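# Three arms cock a snap trap with its pedal

## Task

Cock the snap trap: flip the hammer across to the opposite side so the hold-down bar keeps it there, and raise the yellow pedal until the lip of its catch rests above the bar's end. The trap must end up flat on the table and stay set without any robot holding it. Any number of the arms may help. When done, open the grippers and pull the arms away.

## Robot and tools

Robots: three identical i2rt Big YAM arms named arm1, arm2 and arm3. Each has six revolute joints, a two-finger gripper and a wrist camera. Two more cameras, cam_high and cam_low, are fixed in the room. The hand reaches roughly 1.0 m from the joint-1 axis when fully stretched.

Frame: a single scene frame shared by all arms, origin on the floor, +z up. Approximate bases on the tabletop (metres; heading in degrees counter-clockwise from +x): arm1 at x=-0.06 y=-0.43 z=+0.72 heading +90; arm2 at x=-0.50 y=+0.00 z=+0.72 heading +0; arm3 at x=+0.58 y=+0.00 z=+0.72 heading +180. The point called hand lies midway between the fingertips; its z axis runs along the fingers and its y axis is the opening direction.

Joints (absolute targets, radians except the gripper; the tolerance counted as arrival in brackets):
- joint1_rad -2.879..2.879 (±0.045): yaw of the arm about its base, positive counter-clockwise seen from above; 0 means extending the way the base faces.
- joint2_rad 0..3.141 (±0.14): shoulder; 0 has the upper arm pointing back about horizontal, increasing raises it and then brings it forward.
- joint3_rad 0..3.019 (±0.09): elbow; 0 is fully folded, larger opens it.
- joint4_rad -1.692..1.57 (±0.055): hand pitch, positive tilts fingers up.
- joint5_rad -1.57..1.57 (±0.03): sideways hand swing, positive toward the arm's right.
- joint6_rad -2.094..2.094 (±0.035): hand roll, positive clockwise viewed from behind.
- gripper_m 0..0.093 (±0.003): fingertip gap in metres; each pad squeezes up to about 50-62 N.
With joints 1 and 6 at 0 and the hand level and forward, the camera sits on top of the hand looking at the fingertips.

Tools:
- execute_actions(actions, cameras): actions is a list holding one action or nothing. The action is an object keyed by arm name; each arm holds a "joints" object mapping joint names to absolute target values (not offsets). Name only the joints you want to change; all listed motions start at once and may finish at different moments, and each joint moves at its own speed, so the hand can sweep a wide arc. Example: {"arm1": {"joints": {"gripper_m": 0.05}}, "arm2": {"joints": {"joint1_rad": 0.3}}}. cameras lists which images to return (arm1_cam_wrist, arm2_cam_wrist, arm3_cam_wrist, cam_high, cam_low, or "all"); omitted or null means all, [] means none. An unknown key, unknown camera or out-of-range number rejects the entire call and nothing moves. An empty list just reports state and images.
- wait(seconds): 0 to 10; commands nothing new and returns the same report.
- zoom_image(camera, region): enlarges part of that camera's most recent full image; region is [x0, y0, x1, y1] in pixels from the top-left, no more than 504 by 504.
- read_manual(section): gives only the URDF licence texts ("licences"); no motion.
- finished_scene(scene): closes the current scene, given its number, once the last command has been held; irreversible, and its result says whether the goal was met. Replying without any tool call also ends things.

Reading results: each result gives every robot's state plus images in the order named on the "pictures" line. joint_positions reports joint angles and the gripper gap. Joint torques are raw drive outputs in joint order, with per-arm offset, scale and noise; they are nonzero even in free air and friction can mask or mimic load. joint_status says how each commanded motion ended: done; "off_target" (stopped short and may still be pushing); "contact_stop" or "time_out" (the joint gives up and holds where it stopped, though a timed-out joint may keep a target close to its position and keep pushing, listed under on_its_own); "not_followed" with a "joint command not followed" line and usually a "cause:" line, meaning a safety check refused that arm's joint targets (its gripper part still runs, and the refused targets may be retried on later actions). on_its_own covers joints this call did not command; "held at" is the joint's current target, not its position. "limit_stop_at_motor_heat" follows an overheat stop; just resend the target. MOTOR HOT warns from 85 °C; at 100 °C an OVER-TEMPERATURE FAULT drops that whole arm. If any result reports a stop, later motion calls in the same reply are skipped.

Cautions: the arms do not halt on contact and can push very hard, heating motors; to relieve a push, command the joint to its reported position. A tiny change from the current position may not move a joint at all. A joint lifting a load sags after a time_out. Joints you leave out may still be driving toward old targets. Nothing reports arm-to-arm contact; a hard squeeze between robots ends the run and a hard collision can, and the self/inter-arm check may react late and ignores fingers, gripper housings and wrist cameras. Contact through an object is fine. Do not knock the trap or anything else out of the work area; avoid dropping, slipping, slamming or shoving hard. Arms act independently, so one stalled arm does not pause the others. The simulation keeps running while you compose each reply, holding the last command. Shorter robot motion is better. At the end the trap must stay set on its own, flat, with all grippers released and arms withdrawn.

Each tool is called after "Request:" as name(argument=value, ...), one argument or row to a line, values as JSON.

## Session

I'll start by looking at the scene.

Request:
execute_actions(
  actions=[],
)

Scene clock: 0.00 s.
Joint torques (N m, as the arm reports them, + toward a larger angle): no reading
arm1.joint_positions: joint1_rad=-0.015 joint2_rad=+0.432 joint3_rad=+1.456 joint4_rad=-1.542 joint5_rad=-0.010 joint6_rad=+0.015 gripper_m=+0.095
arm1.joint_status: not commanded
arm1.hand: x=-0.0634 y=-0.3088 z=+1.3586 quat_wxyz=(-0.343, +0.617, -0.607, -0.364) (m; scene frame)
arm2.joint_positions: joint1_rad=+0.007 joint2_rad=+0.435 joint3_rad=+1.473 joint4_rad=-1.537 joint5_rad=-0.017 joint6_rad=+0.004 gripper_m=+0.094
arm2.joint_status: not commanded
arm2.hand: x=-0.3775 y=-0.0036 z=+1.3357 quat_wxyz=(-0.506, -0.007, -0.862, -0.006) (m; scene frame)
arm3.joint_positions: joint1_rad=-0.005 joint2_rad=+0.422 joint3_rad=+1.476 joint4_rad=-1.529 joint5_rad=-0.016 joint6_rad=+0.006 gripper_m=+0.094
arm3.joint_status: not commanded
arm3.hand: x=+0.4612 y=+0.0072 z=+1.3637 quat_wxyz=(-0.004, +0.857, -0.024, -0.516) (m; scene frame)
pictures: arm1_cam_wrist, arm2_cam_wrist, arm3_cam_wrist, cam_high, cam_low
Images, in order (width x height): arm1_cam_wrist 616x616, arm2_cam_wrist 616x616, arm3_cam_wrist 616x616, cam_high 504x504, cam_low 504x504.

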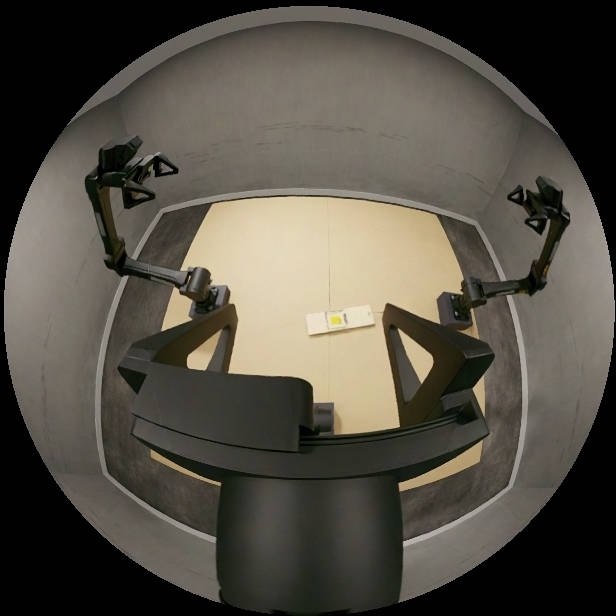

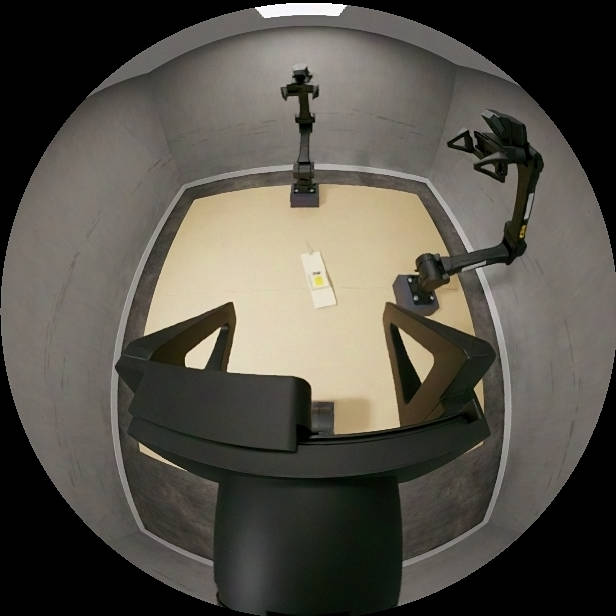

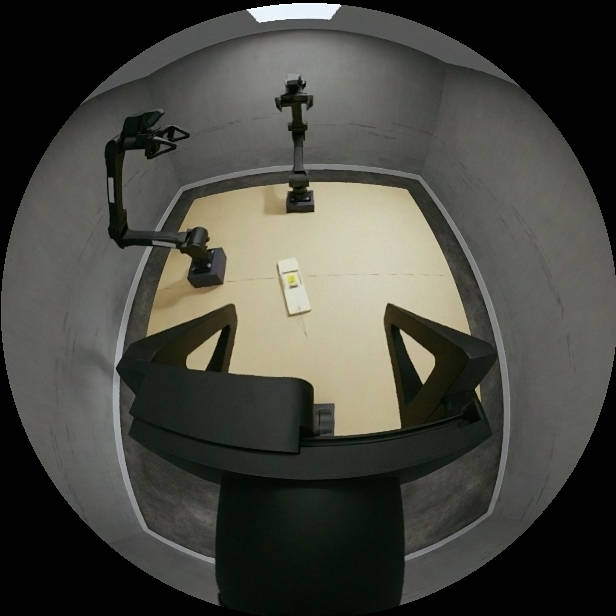

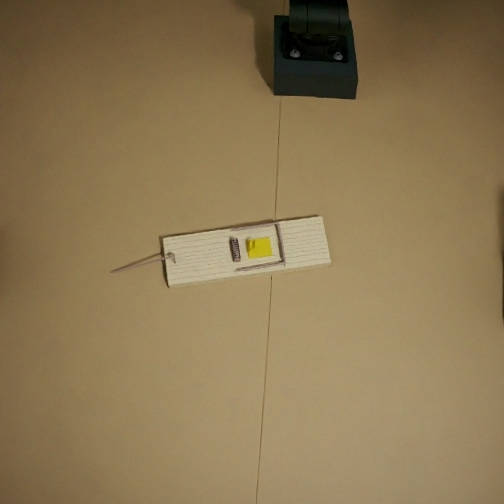

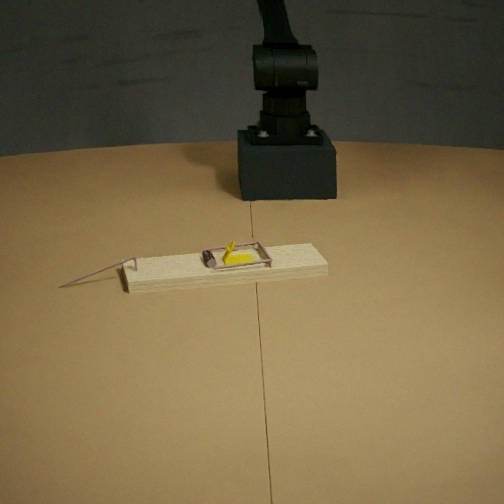

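Request:
zoom_image(
  camera="cam_high",
  region=[90, 190, 350, 310],
)

Request:
zoom_image(
  camera="cam_low",
  region=[40, 220, 350, 310],
)

Region (90, 190, 350, 310) of cam_high's 504x504 image, scaled by 1.938, with more detail than that image has; it fills the top 233 rows of this view, and the rest is white.

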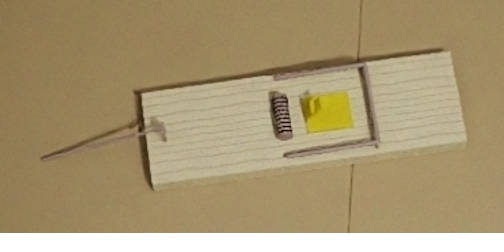

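Region (40, 220, 350, 310) of cam_low's 504x504 image, scaled by 1.626, with more detail than that image has; it fills the top 146 rows of this view, and the rest is white.

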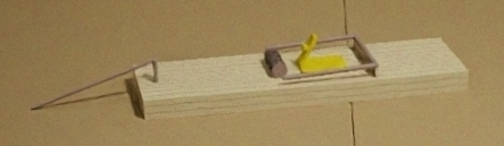

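Request:
zoom_image(
  camera="cam_low",
  region=[190, 230, 290, 280],
)

Request:
zoom_image(
  camera="cam_high",
  region=[220, 210, 300, 280],
)

Request:
zoom_image(
  camera="cam_low",
  region=[50, 245, 170, 300],
)

Region (190, 230, 290, 280) of cam_low's 504x504 image, scaled by 5.040, with more detail than that image has.

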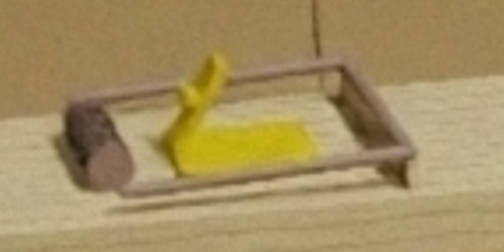

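Region (220, 210, 300, 280) of cam_high's 504x504 image, scaled by 6.300, with more detail than that image has; it fills the top 441 rows of this view, and the rest is white.

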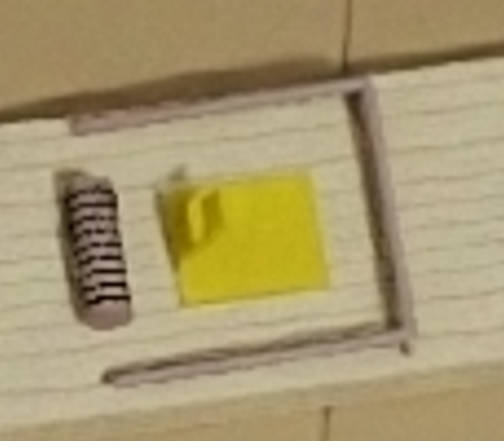

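Region (50, 245, 170, 300) of cam_low's 504x504 image, scaled by 4.200, with more detail than that image has; it fills the top 231 rows of this view, and the rest is white.

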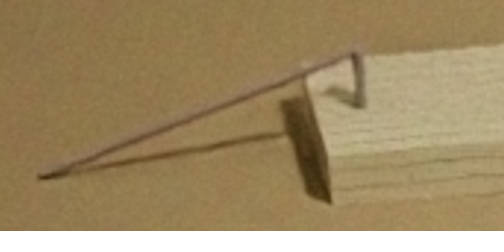

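Request:
zoom_image(
  camera="cam_high",
  region=[230, 0, 400, 120],
)

Request:
zoom_image(
  camera="arm1_cam_wrist",
  region=[180, 270, 480, 360],
)

Request:
zoom_image(
  camera="arm2_cam_wrist",
  region=[260, 170, 460, 330],
)

Request:
zoom_image(
  camera="arm3_cam_wrist",
  region=[170, 180, 370, 350],
)

Region (230, 0, 400, 120) of cam_high's 504x504 image, scaled by 2.965, with more detail than that image has; it fills the top 356 rows of this view, and the rest is white.

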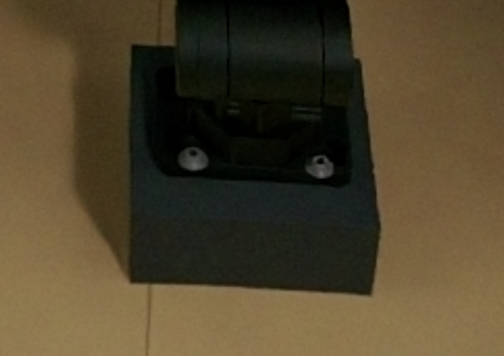

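Region (180, 270, 480, 360) of arm1_cam_wrist's 616x616 image, scaled by 1.680, with more detail than that image has; it fills the top 151 rows of this view, and the rest is white.

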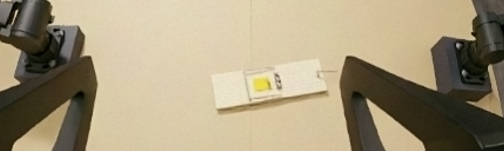

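Region (260, 170, 460, 330) of arm2_cam_wrist's 616x616 image, scaled by 2.520, with more detail than that image has; it fills the top 403 rows of this view, and the rest is white.

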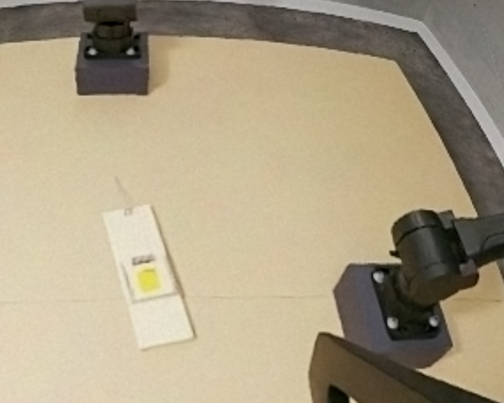

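Region (170, 180, 370, 350) of arm3_cam_wrist's 616x616 image, scaled by 2.520, with more detail than that image has; it fills the top 428 rows of this view, and the rest is white.

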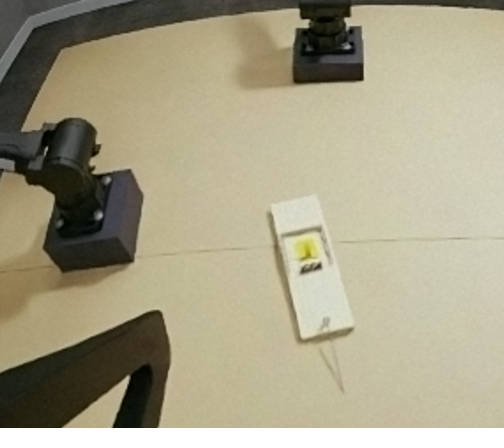

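Request:
execute_actions(
  actions=[
    {"arm1": {"joints": {"joint1_rad": -0.184, "joint5_rad": 0.0, "joint6_rad": -0.353}}, "arm2": {"joints": {"joint1_rad": -0.48, "joint2_rad": 1.2, "joint3_rad": 0.237, "joint4_rad": 0.3, "joint5_rad": -0.6, "joint6_rad": -0.41, "gripper_m": 0.093}}, "arm3": {"joints": {"joint1_rad": 0.059, "joint2_rad": 1.484, "joint3_rad": 0.684, "joint4_rad": -0.77, "joint5_rad": 0.0, "joint6_rad": -0.199}}},
  ],
)

Scene clock: 121.93 s.
Joint torques (N m, as the arm reports them, + toward a larger angle): arm1=[-1.28  6.31  8.26  2.53  0.1  -0.14] | arm2=[-1.14 -2.62  6.15  2.25 -0.46 -0.21] | arm3=[  1.02 -10.83   6.13   0.96   0.28  -0.09]
arm1.joint_positions: joint1_rad=-0.182 joint2_rad=+0.432 joint3_rad=+1.456 joint4_rad=-1.542 joint5_rad=-0.004 joint6_rad=-0.338 gripper_m=+0.095
arm1.joint_status: all done
arm1.hand: x=-0.0426 y=-0.3099 z=+1.3585 quat_wxyz=(-0.426, +0.670, -0.549, -0.261) (m; scene frame)
arm2.joint_positions: joint1_rad=-0.482 joint2_rad=+1.202 joint3_rad=+0.238 joint4_rad=+0.284 joint5_rad=-0.597 joint6_rad=-0.398 gripper_m=+0.093
arm2.joint_status: all done
arm2.hand: x=-0.1604 y=-0.0788 z=+0.8282 quat_wxyz=(-0.482, +0.077, -0.870, -0.062) (m; scene frame)
arm3.joint_positions: joint1_rad=+0.049 joint2_rad=+1.469 joint3_rad=+0.690 joint4_rad=-0.781 joint5_rad=-0.004 joint6_rad=-0.192 gripper_m=+0.094
arm3.joint_status: all done
arm3.hand: x=+0.2549 y=+0.0005 z=+0.7936 quat_wxyz=(+0.005, +0.996, +0.095, +0.001) (m; scene frame)
pictures: arm1_cam_wrist, arm2_cam_wrist, arm3_cam_wrist, cam_high, cam_low
Images, in order (width x height): arm1_cam_wrist 616x616, arm2_cam_wrist 616x616, arm3_cam_wrist 616x616, cam_high 504x504, cam_low 504x504.

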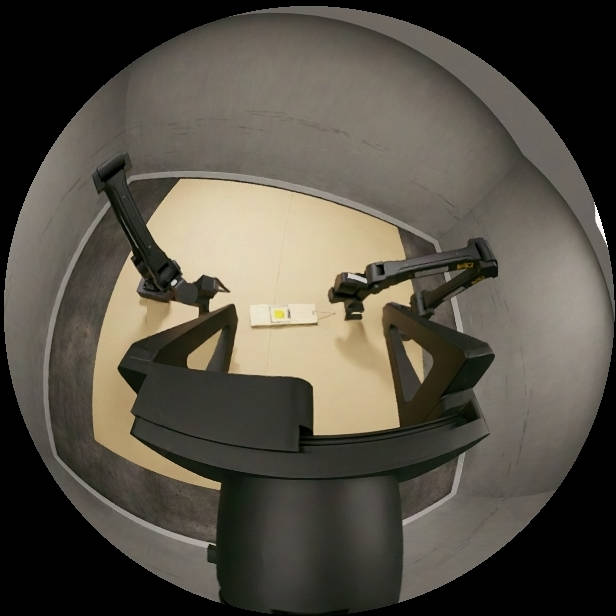

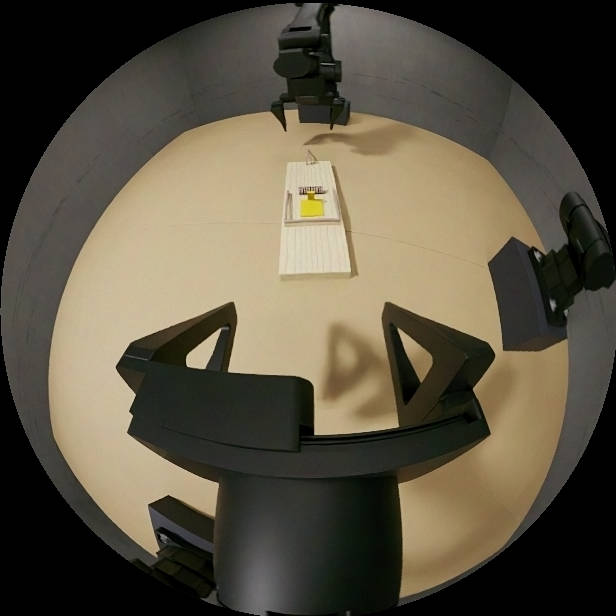

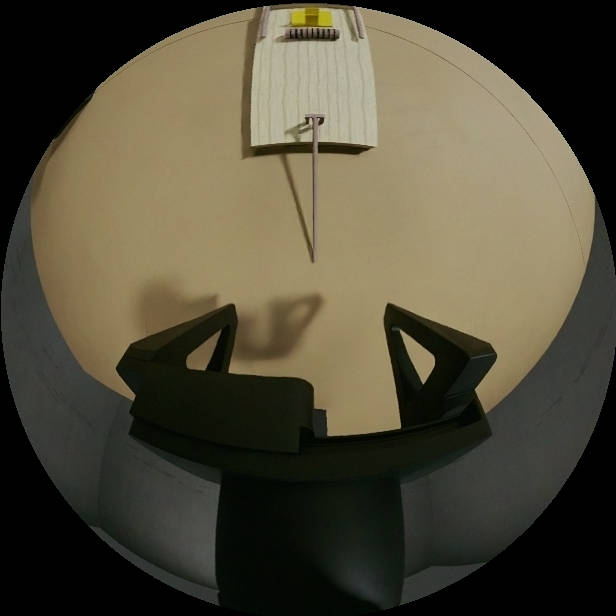

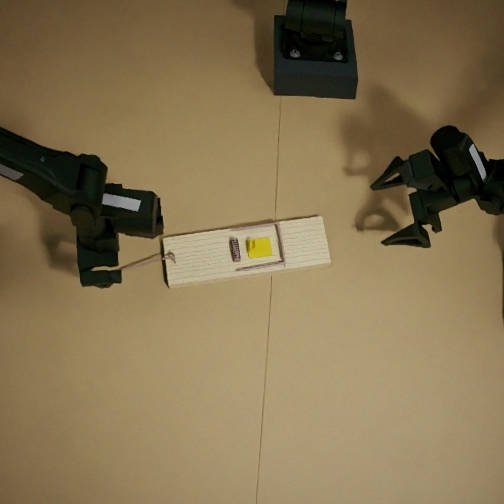

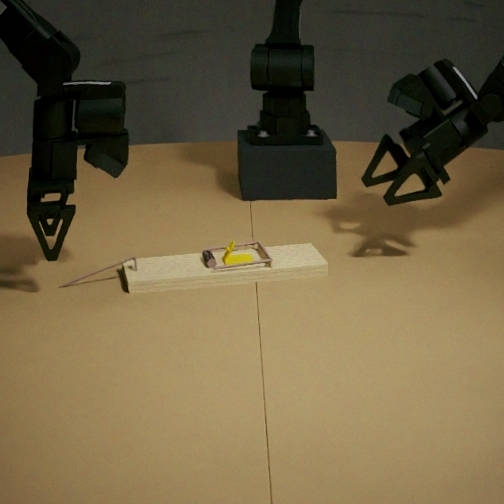

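Request:
zoom_image(
  camera="arm3_cam_wrist",
  region=[200, 0, 420, 320],
)

Request:
zoom_image(
  camera="arm2_cam_wrist",
  region=[210, 130, 410, 320],
)

Request:
zoom_image(
  camera="cam_low",
  region=[0, 60, 250, 310],
)

Region (200, 0, 420, 320) of arm3_cam_wrist's 616x616 image, scaled by 1.575, with more detail than that image has; it fills the left 346 columns of this view, and the rest is white.

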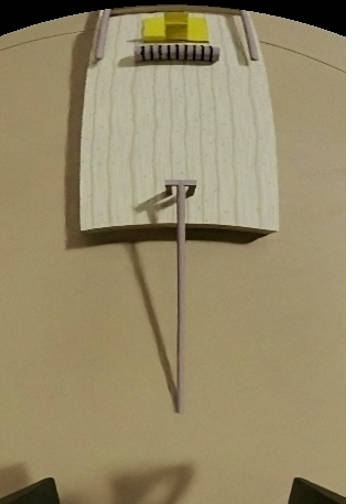

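Region (210, 130, 410, 320) of arm2_cam_wrist's 616x616 image, scaled by 2.520, with more detail than that image has; it fills the top 479 rows of this view, and the rest is white.

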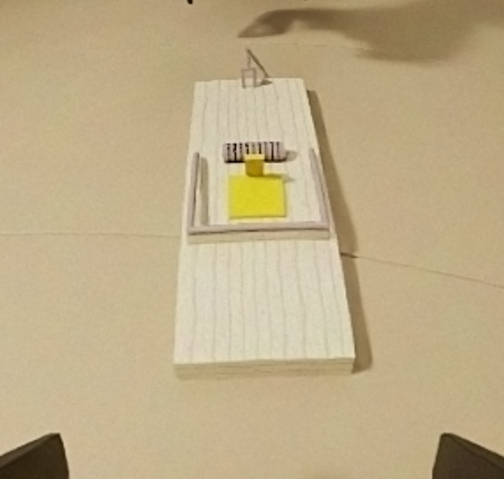

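Region (0, 60, 250, 310) of cam_low's 504x504 image, scaled by 2.016, with more detail than that image has.

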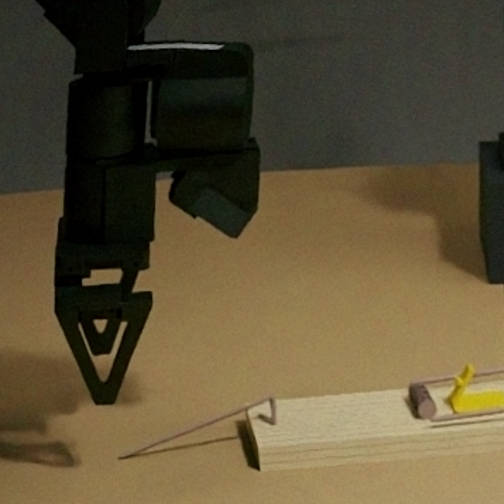

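Request:
zoom_image(
  camera="arm2_cam_wrist",
  region=[275, 178, 350, 235],
)

Request:
zoom_image(
  camera="cam_low",
  region=[235, 235, 285, 275],
)

Request:
zoom_image(
  camera="cam_low",
  region=[198, 235, 258, 275],
)

Region (275, 178, 350, 235) of arm2_cam_wrist's 616x616 image, scaled by 6.720, with more detail than that image has; it fills the top 383 rows of this view, and the rest is white.

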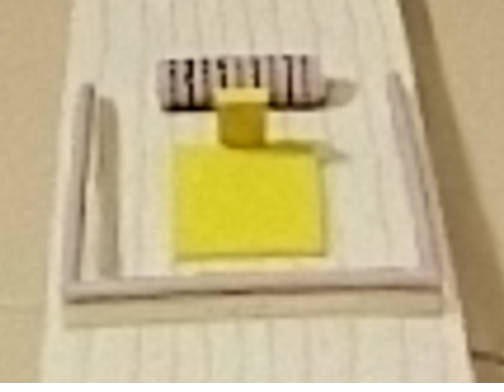

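Region (235, 235, 285, 275) of cam_low's 504x504 image, scaled by 10.080, with more detail than that image has; it fills the top 403 rows of this view, and the rest is white.

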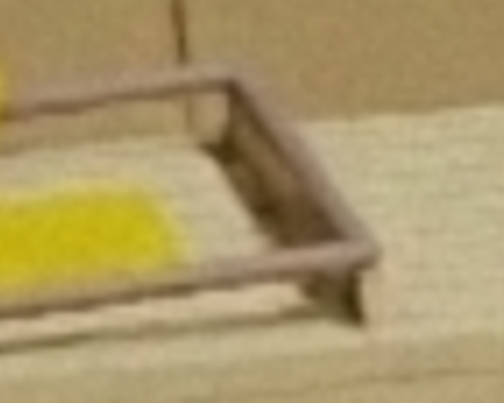

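Region (198, 235, 258, 275) of cam_low's 504x504 image, scaled by 8.400, with more detail than that image has.

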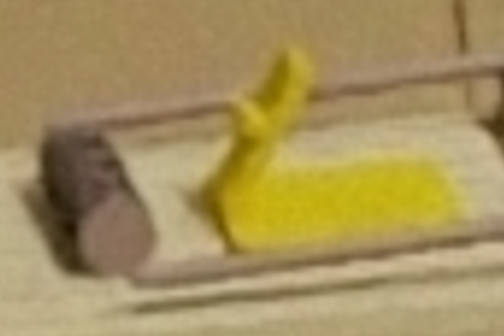

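Request:
zoom_image(
  camera="cam_high",
  region=[300, 160, 420, 280],
)

Request:
zoom_image(
  camera="cam_high",
  region=[70, 180, 200, 300],
)

Region (300, 160, 420, 280) of cam_high's 504x504 image, scaled by 4.200, with more detail than that image has.

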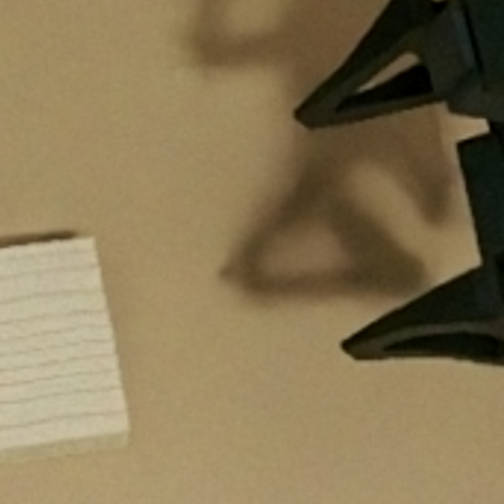

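Region (70, 180, 200, 300) of cam_high's 504x504 image, scaled by 3.877, with more detail than that image has; it fills the top 465 rows of this view, and the rest is white.

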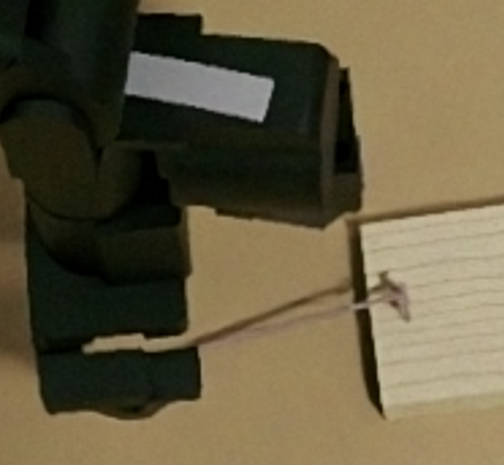

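Request:
execute_actions(
  actions=[
    {"arm1": {"joints": {"joint1_rad": -0.178, "joint2_rad": 1.565, "joint3_rad": 0.794, "joint4_rad": -0.79, "joint5_rad": 0.0, "joint6_rad": -0.353, "gripper_m": 0.03}}, "arm2": {"joints": {"joint1_rad": -0.392, "joint2_rad": 1.741, "joint3_rad": 0.279, "joint4_rad": 0.87, "joint5_rad": -0.524, "joint6_rad": -0.335, "gripper_m": 0.093}}},
  ],
)

Scene clock: 218.63 s.
Joint torques (N m, as the arm reports them, + toward a larger angle): arm1=[-0.64 -9.88  8.34  1.19  0.11 -0.18] | arm2=[-1.18 -4.99  3.78  2.31 -0.14  0.06] | arm3=[  0.99 -10.63   6.18   0.96   0.28  -0.09]
arm1.joint_positions: joint1_rad=-0.182 joint2_rad=+1.561 joint3_rad=+0.777 joint4_rad=-0.804 joint5_rad=-0.004 joint6_rad=-0.338 gripper_m=+0.030
arm1.joint_status: all done
arm1.hand: x=-0.0107 y=-0.0811 z=+0.7968 quat_wxyz=(+0.011, +0.773, -0.634, +0.004) (m; scene frame)
arm2.joint_positions: joint1_rad=-0.395 joint2_rad=+1.736 joint3_rad=+0.259 joint4_rad=+0.854 joint5_rad=-0.526 joint6_rad=-0.347 gripper_m=+0.093
arm2.joint_status: all done
arm2.hand: x=-0.1294 y=-0.0714 z=+0.7522 quat_wxyz=(-0.491, +0.085, -0.865, -0.053) (m; scene frame)
arm3.joint_positions: joint1_rad=+0.049 joint2_rad=+1.469 joint3_rad=+0.690 joint4_rad=-0.781 joint5_rad=-0.004 joint6_rad=-0.192 gripper_m=+0.094
arm3.joint_status: not commanded
arm3.hand: x=+0.2549 y=+0.0005 z=+0.7936 quat_wxyz=(+0.005, +0.996, +0.095, +0.001) (m; scene frame)
pictures: arm1_cam_wrist, arm2_cam_wrist, arm3_cam_wrist, cam_high, cam_low
Images, in order (width x height): arm1_cam_wrist 616x616, arm2_cam_wrist 616x616, arm3_cam_wrist 616x616, cam_high 504x504, cam_low 504x504.

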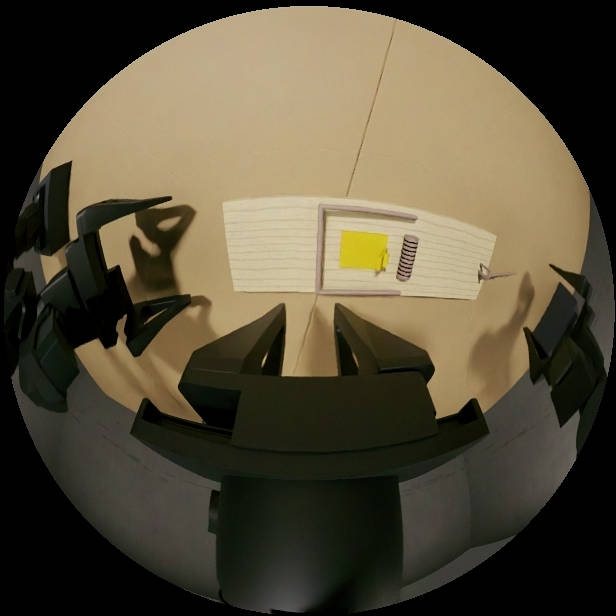

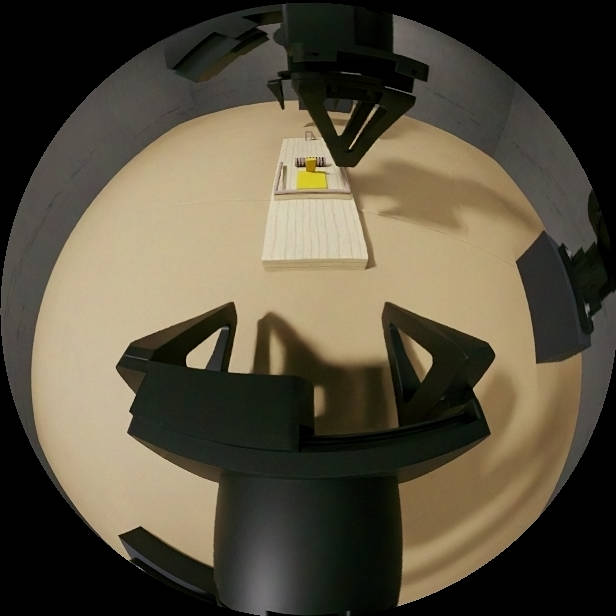

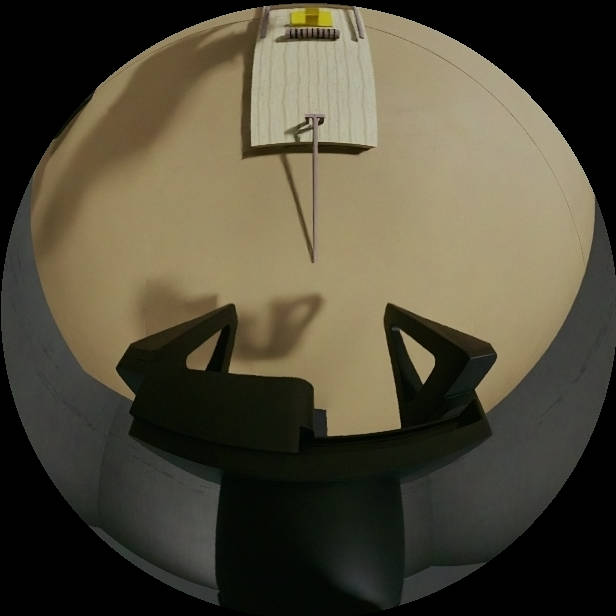

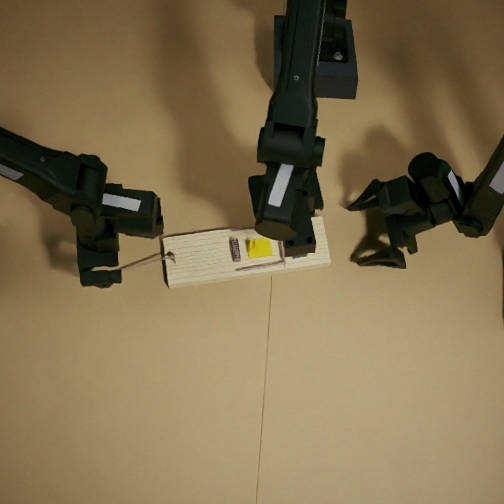

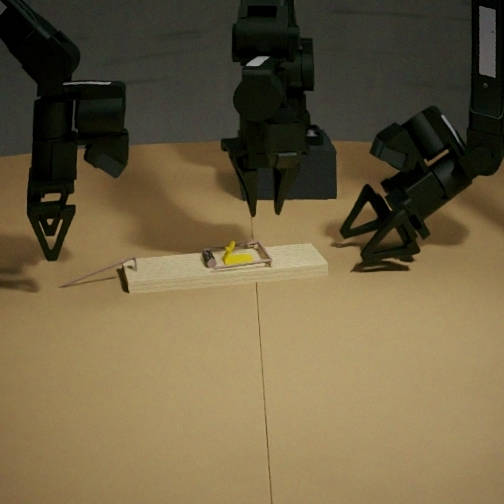

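Request:
zoom_image(
  camera="arm1_cam_wrist",
  region=[120, 180, 540, 330],
)

Request:
zoom_image(
  camera="arm1_cam_wrist",
  region=[260, 190, 430, 330],
)

Request:
zoom_image(
  camera="arm2_cam_wrist",
  region=[210, 120, 410, 320],
)

Request:
zoom_image(
  camera="cam_low",
  region=[200, 170, 430, 290],
)

Request:
zoom_image(
  camera="cam_high",
  region=[300, 170, 420, 290],
)

Region (120, 180, 540, 330) of arm1_cam_wrist's 616x616 image, scaled by 1.200, with more detail than that image has; it fills the top 180 rows of this view, and the rest is white.

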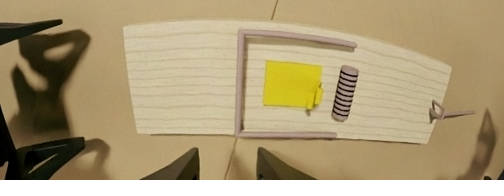

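Region (260, 190, 430, 330) of arm1_cam_wrist's 616x616 image, scaled by 2.965, with more detail than that image has; it fills the top 415 rows of this view, and the rest is white.

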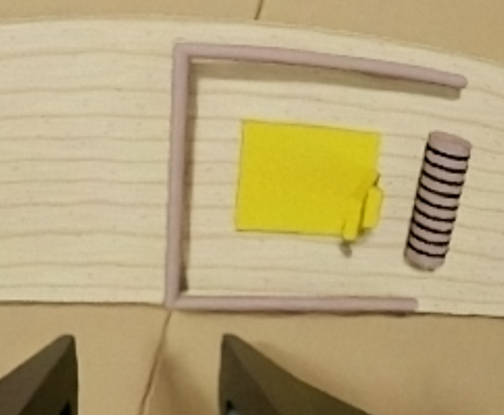

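Region (210, 120, 410, 320) of arm2_cam_wrist's 616x616 image, scaled by 2.520, with more detail than that image has.

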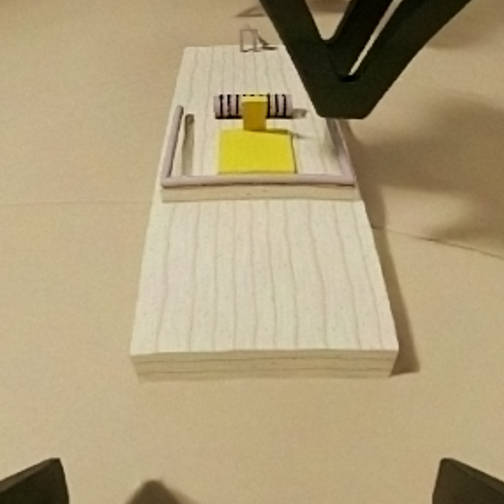

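Region (200, 170, 430, 290) of cam_low's 504x504 image, scaled by 2.191, with more detail than that image has; it fills the top 263 rows of this view, and the rest is white.

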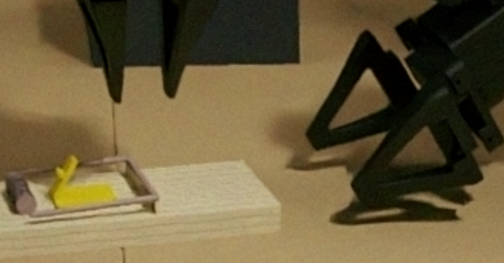

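Region (300, 170, 420, 290) of cam_high's 504x504 image, scaled by 4.200, with more detail than that image has.

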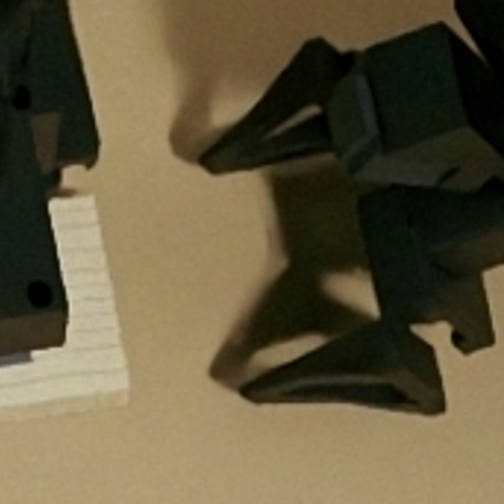

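Request:
execute_actions(
  actions=[
    {"arm1": {"joints": {"joint1_rad": -0.187, "joint2_rad": 1.626, "joint3_rad": 0.81, "joint4_rad": -0.716}}, "arm2": {"joints": {"joint1_rad": -0.336, "joint2_rad": 1.832, "joint3_rad": 0.367, "joint4_rad": 0.906, "joint5_rad": -0.489, "joint6_rad": -0.306}}, "arm3": {"joints": {"joint1_rad": 0.03, "joint2_rad": 1.25, "joint3_rad": 0.45, "joint4_rad": 0.03, "joint5_rad": -0.156, "joint6_rad": -0.152, "gripper_m": 0.045}}},
  ],
)

Scene clock: 313.90 s.
Joint torques (N m, as the arm reports them, + toward a larger angle): arm1=[ -1.09 -10.11   9.2    1.28   0.11  -0.17] | arm2=[-1.12 -6.14  2.93  2.28 -0.13  0.06] | arm3=[-0.87 -9.77  7.1   2.73 -0.18  0.05]
arm1.joint_positions: joint1_rad=-0.182 joint2_rad=+1.623 joint3_rad=+0.777 joint4_rad=-0.730 joint5_rad=-0.004 joint6_rad=-0.338 gripper_m=+0.030
arm1.joint_status: all done
arm1.hand: x=-0.0095 y=-0.0721 z=+0.7758 quat_wxyz=(+0.005, +0.773, -0.634, +0.001) (m; scene frame)
arm2.joint_positions: joint1_rad=-0.339 joint2_rad=+1.827 joint3_rad=+0.359 joint4_rad=+0.891 joint5_rad=-0.491 joint6_rad=-0.318 gripper_m=+0.093
arm2.joint_status: all done
arm2.hand: x=-0.0866 y=-0.0714 z=+0.7457 quat_wxyz=(-0.503, +0.094, -0.857, -0.050) (m; scene frame)
arm3.joint_positions: joint1_rad=+0.044 joint2_rad=+1.254 joint3_rad=+0.457 joint4_rad=+0.014 joint5_rad=-0.152 joint6_rad=-0.159 gripper_m=+0.045
arm3.joint_status: all done
arm3.hand: x=+0.1707 y=-0.0224 z=+0.8591 quat_wxyz=(+0.041, +0.918, +0.098, -0.382) (m; scene frame)
pictures: arm1_cam_wrist, arm2_cam_wrist, arm3_cam_wrist, cam_high, cam_low
Images, in order (width x height): arm1_cam_wrist 616x616, arm2_cam_wrist 616x616, arm3_cam_wrist 616x616, cam_high 504x504, cam_low 504x504.

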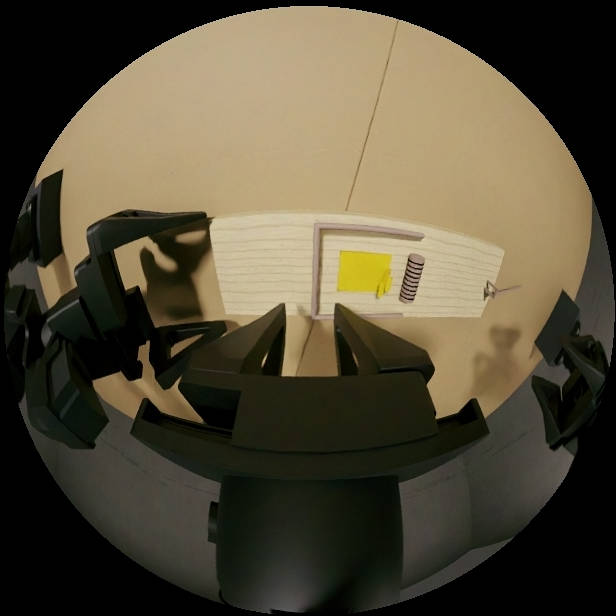

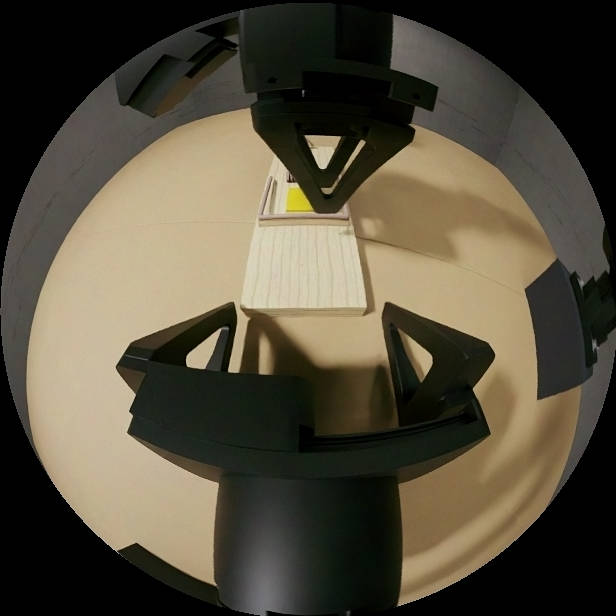

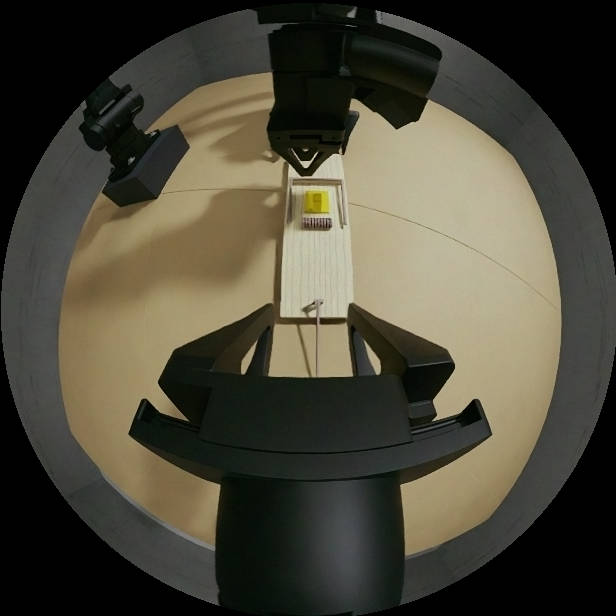

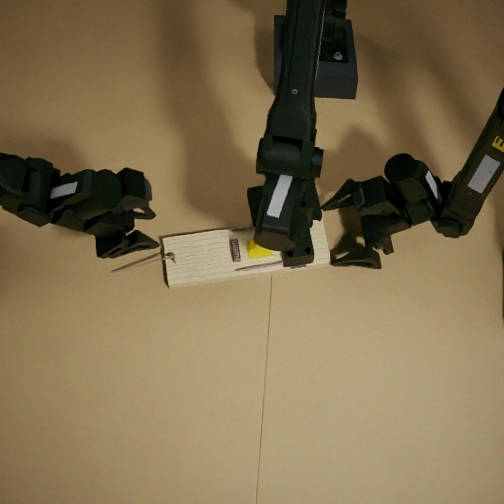

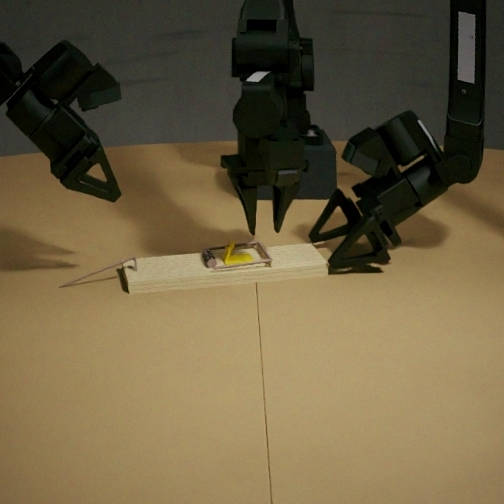

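Request:
zoom_image(
  camera="arm2_cam_wrist",
  region=[210, 160, 410, 340],
)

Request:
zoom_image(
  camera="cam_low",
  region=[200, 110, 430, 290],
)

Request:
zoom_image(
  camera="arm1_cam_wrist",
  region=[180, 200, 430, 350],
)

Region (210, 160, 410, 340) of arm2_cam_wrist's 616x616 image, scaled by 2.520, with more detail than that image has; it fills the top 454 rows of this view, and the rest is white.

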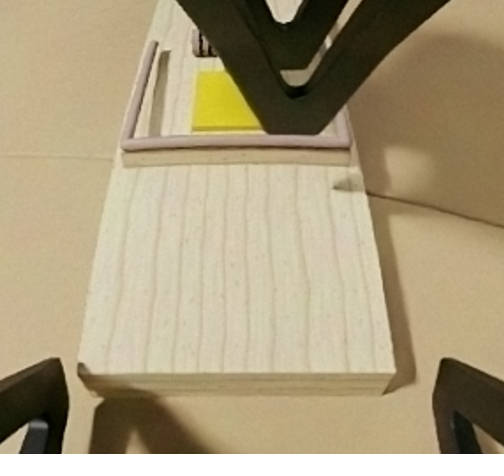

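Region (200, 110, 430, 290) of cam_low's 504x504 image, scaled by 2.191, with more detail than that image has; it fills the top 394 rows of this view, and the rest is white.

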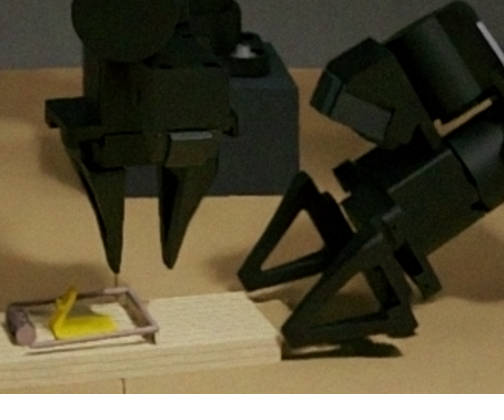

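Region (180, 200, 430, 350) of arm1_cam_wrist's 616x616 image, scaled by 2.016, with more detail than that image has; it fills the top 302 rows of this view, and the rest is white.

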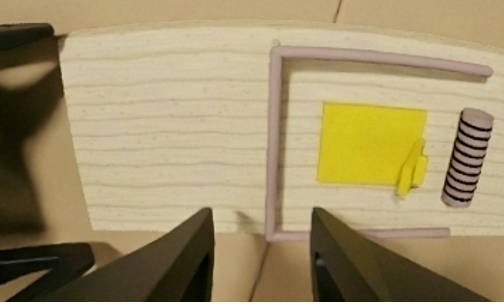

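Request:
execute_actions(
  actions=[
    {"arm1": {"joints": {"joint1_rad": -0.274, "joint2_rad": 1.684, "joint3_rad": 0.849, "joint4_rad": -0.778, "joint5_rad": -0.162, "joint6_rad": -0.45}}, "arm2": {"joints": {"joint1_rad": -0.2655, "joint2_rad": 1.854, "joint3_rad": 0.45, "joint4_rad": 0.836, "joint5_rad": -0.4305, "joint6_rad": -0.263}}, "arm3": {"joints": {"joint1_rad": 0.012, "joint2_rad": 1.626, "joint4_rad": 0.387}}},
  ],
)

Scene clock: 386.27 s.
Joint torques (N m, as the arm reports them, + toward a larger angle): arm1=[ -0.69 -10.57   8.82  -0.21  -0.36  -0.2 ] | arm2=[-1.41 -7.04  3.74  1.36 -0.11  0.07] | arm3=[ -0.74 -11.56   4.29   2.71  -0.15   0.05]
arm1.joint_positions: joint1_rad=-0.280 joint2_rad=+1.676 joint3_rad=+0.818 joint4_rad=-0.765 joint5_rad=-0.158 joint6_rad=-0.435 gripper_m=+0.030
arm1.joint_status: all done
arm1.hand: x=+0.0009 y=-0.0681 z=+0.7699 quat_wxyz=(+0.060, +0.769, -0.634, -0.059) (m; scene frame)
arm2.joint_positions: joint1_rad=-0.265 joint2_rad=+1.847 joint3_rad=+0.438 joint4_rad=+0.842 joint5_rad=-0.433 joint6_rad=-0.275 gripper_m=+0.093
arm2.joint_status: all done
arm2.hand: x=-0.0524 y=-0.0589 z=+0.7447 quat_wxyz=(-0.500, +0.095, -0.859, -0.053) (m; scene frame)
arm3.joint_positions: joint1_rad=+0.024 joint2_rad=+1.617 joint3_rad=+0.457 joint4_rad=+0.371 joint5_rad=-0.152 joint6_rad=-0.159 gripper_m=+0.045
arm3.joint_status: all done
arm3.hand: x=+0.1480 y=-0.0141 z=+0.7750 quat_wxyz=(+0.038, +0.920, +0.088, -0.379) (m; scene frame)
pictures: arm1_cam_wrist, arm2_cam_wrist, arm3_cam_wrist, cam_high, cam_low
Images, in order (width x height): arm1_cam_wrist 616x616, arm2_cam_wrist 616x616, arm3_cam_wrist 616x616, cam_high 504x504, cam_low 504x504.

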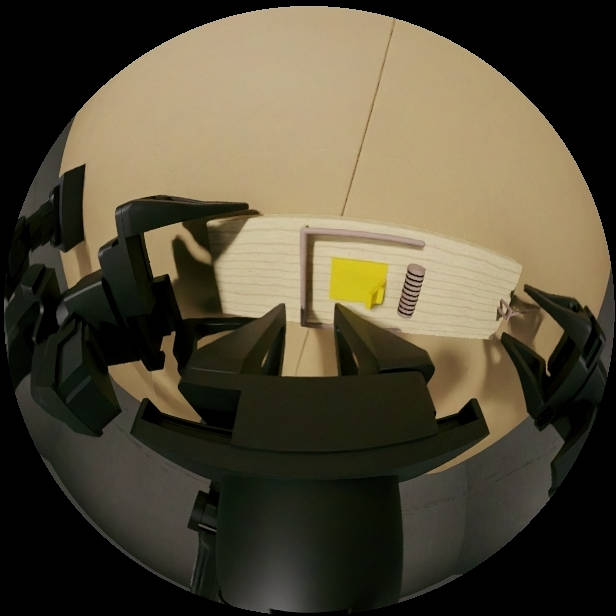

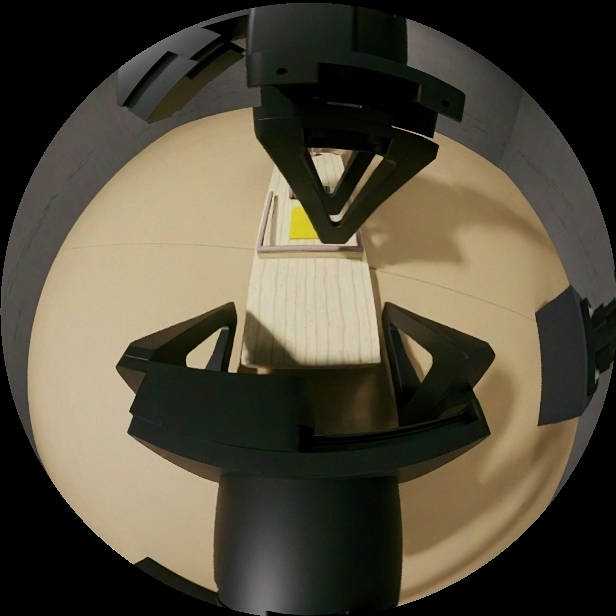

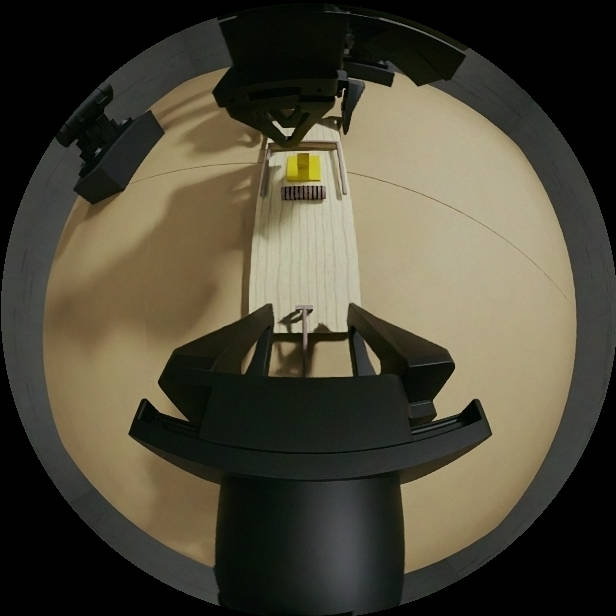

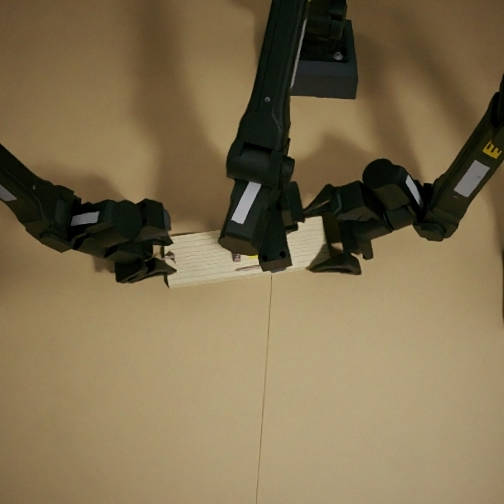

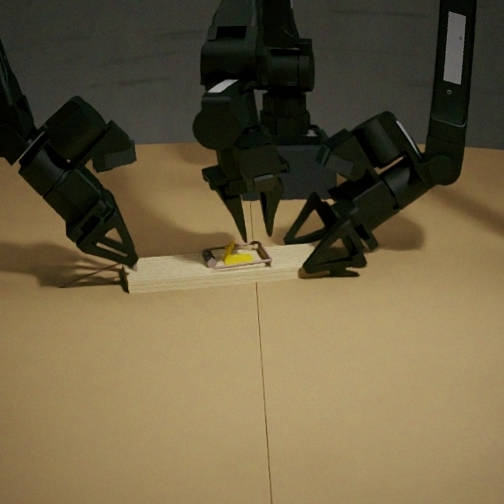

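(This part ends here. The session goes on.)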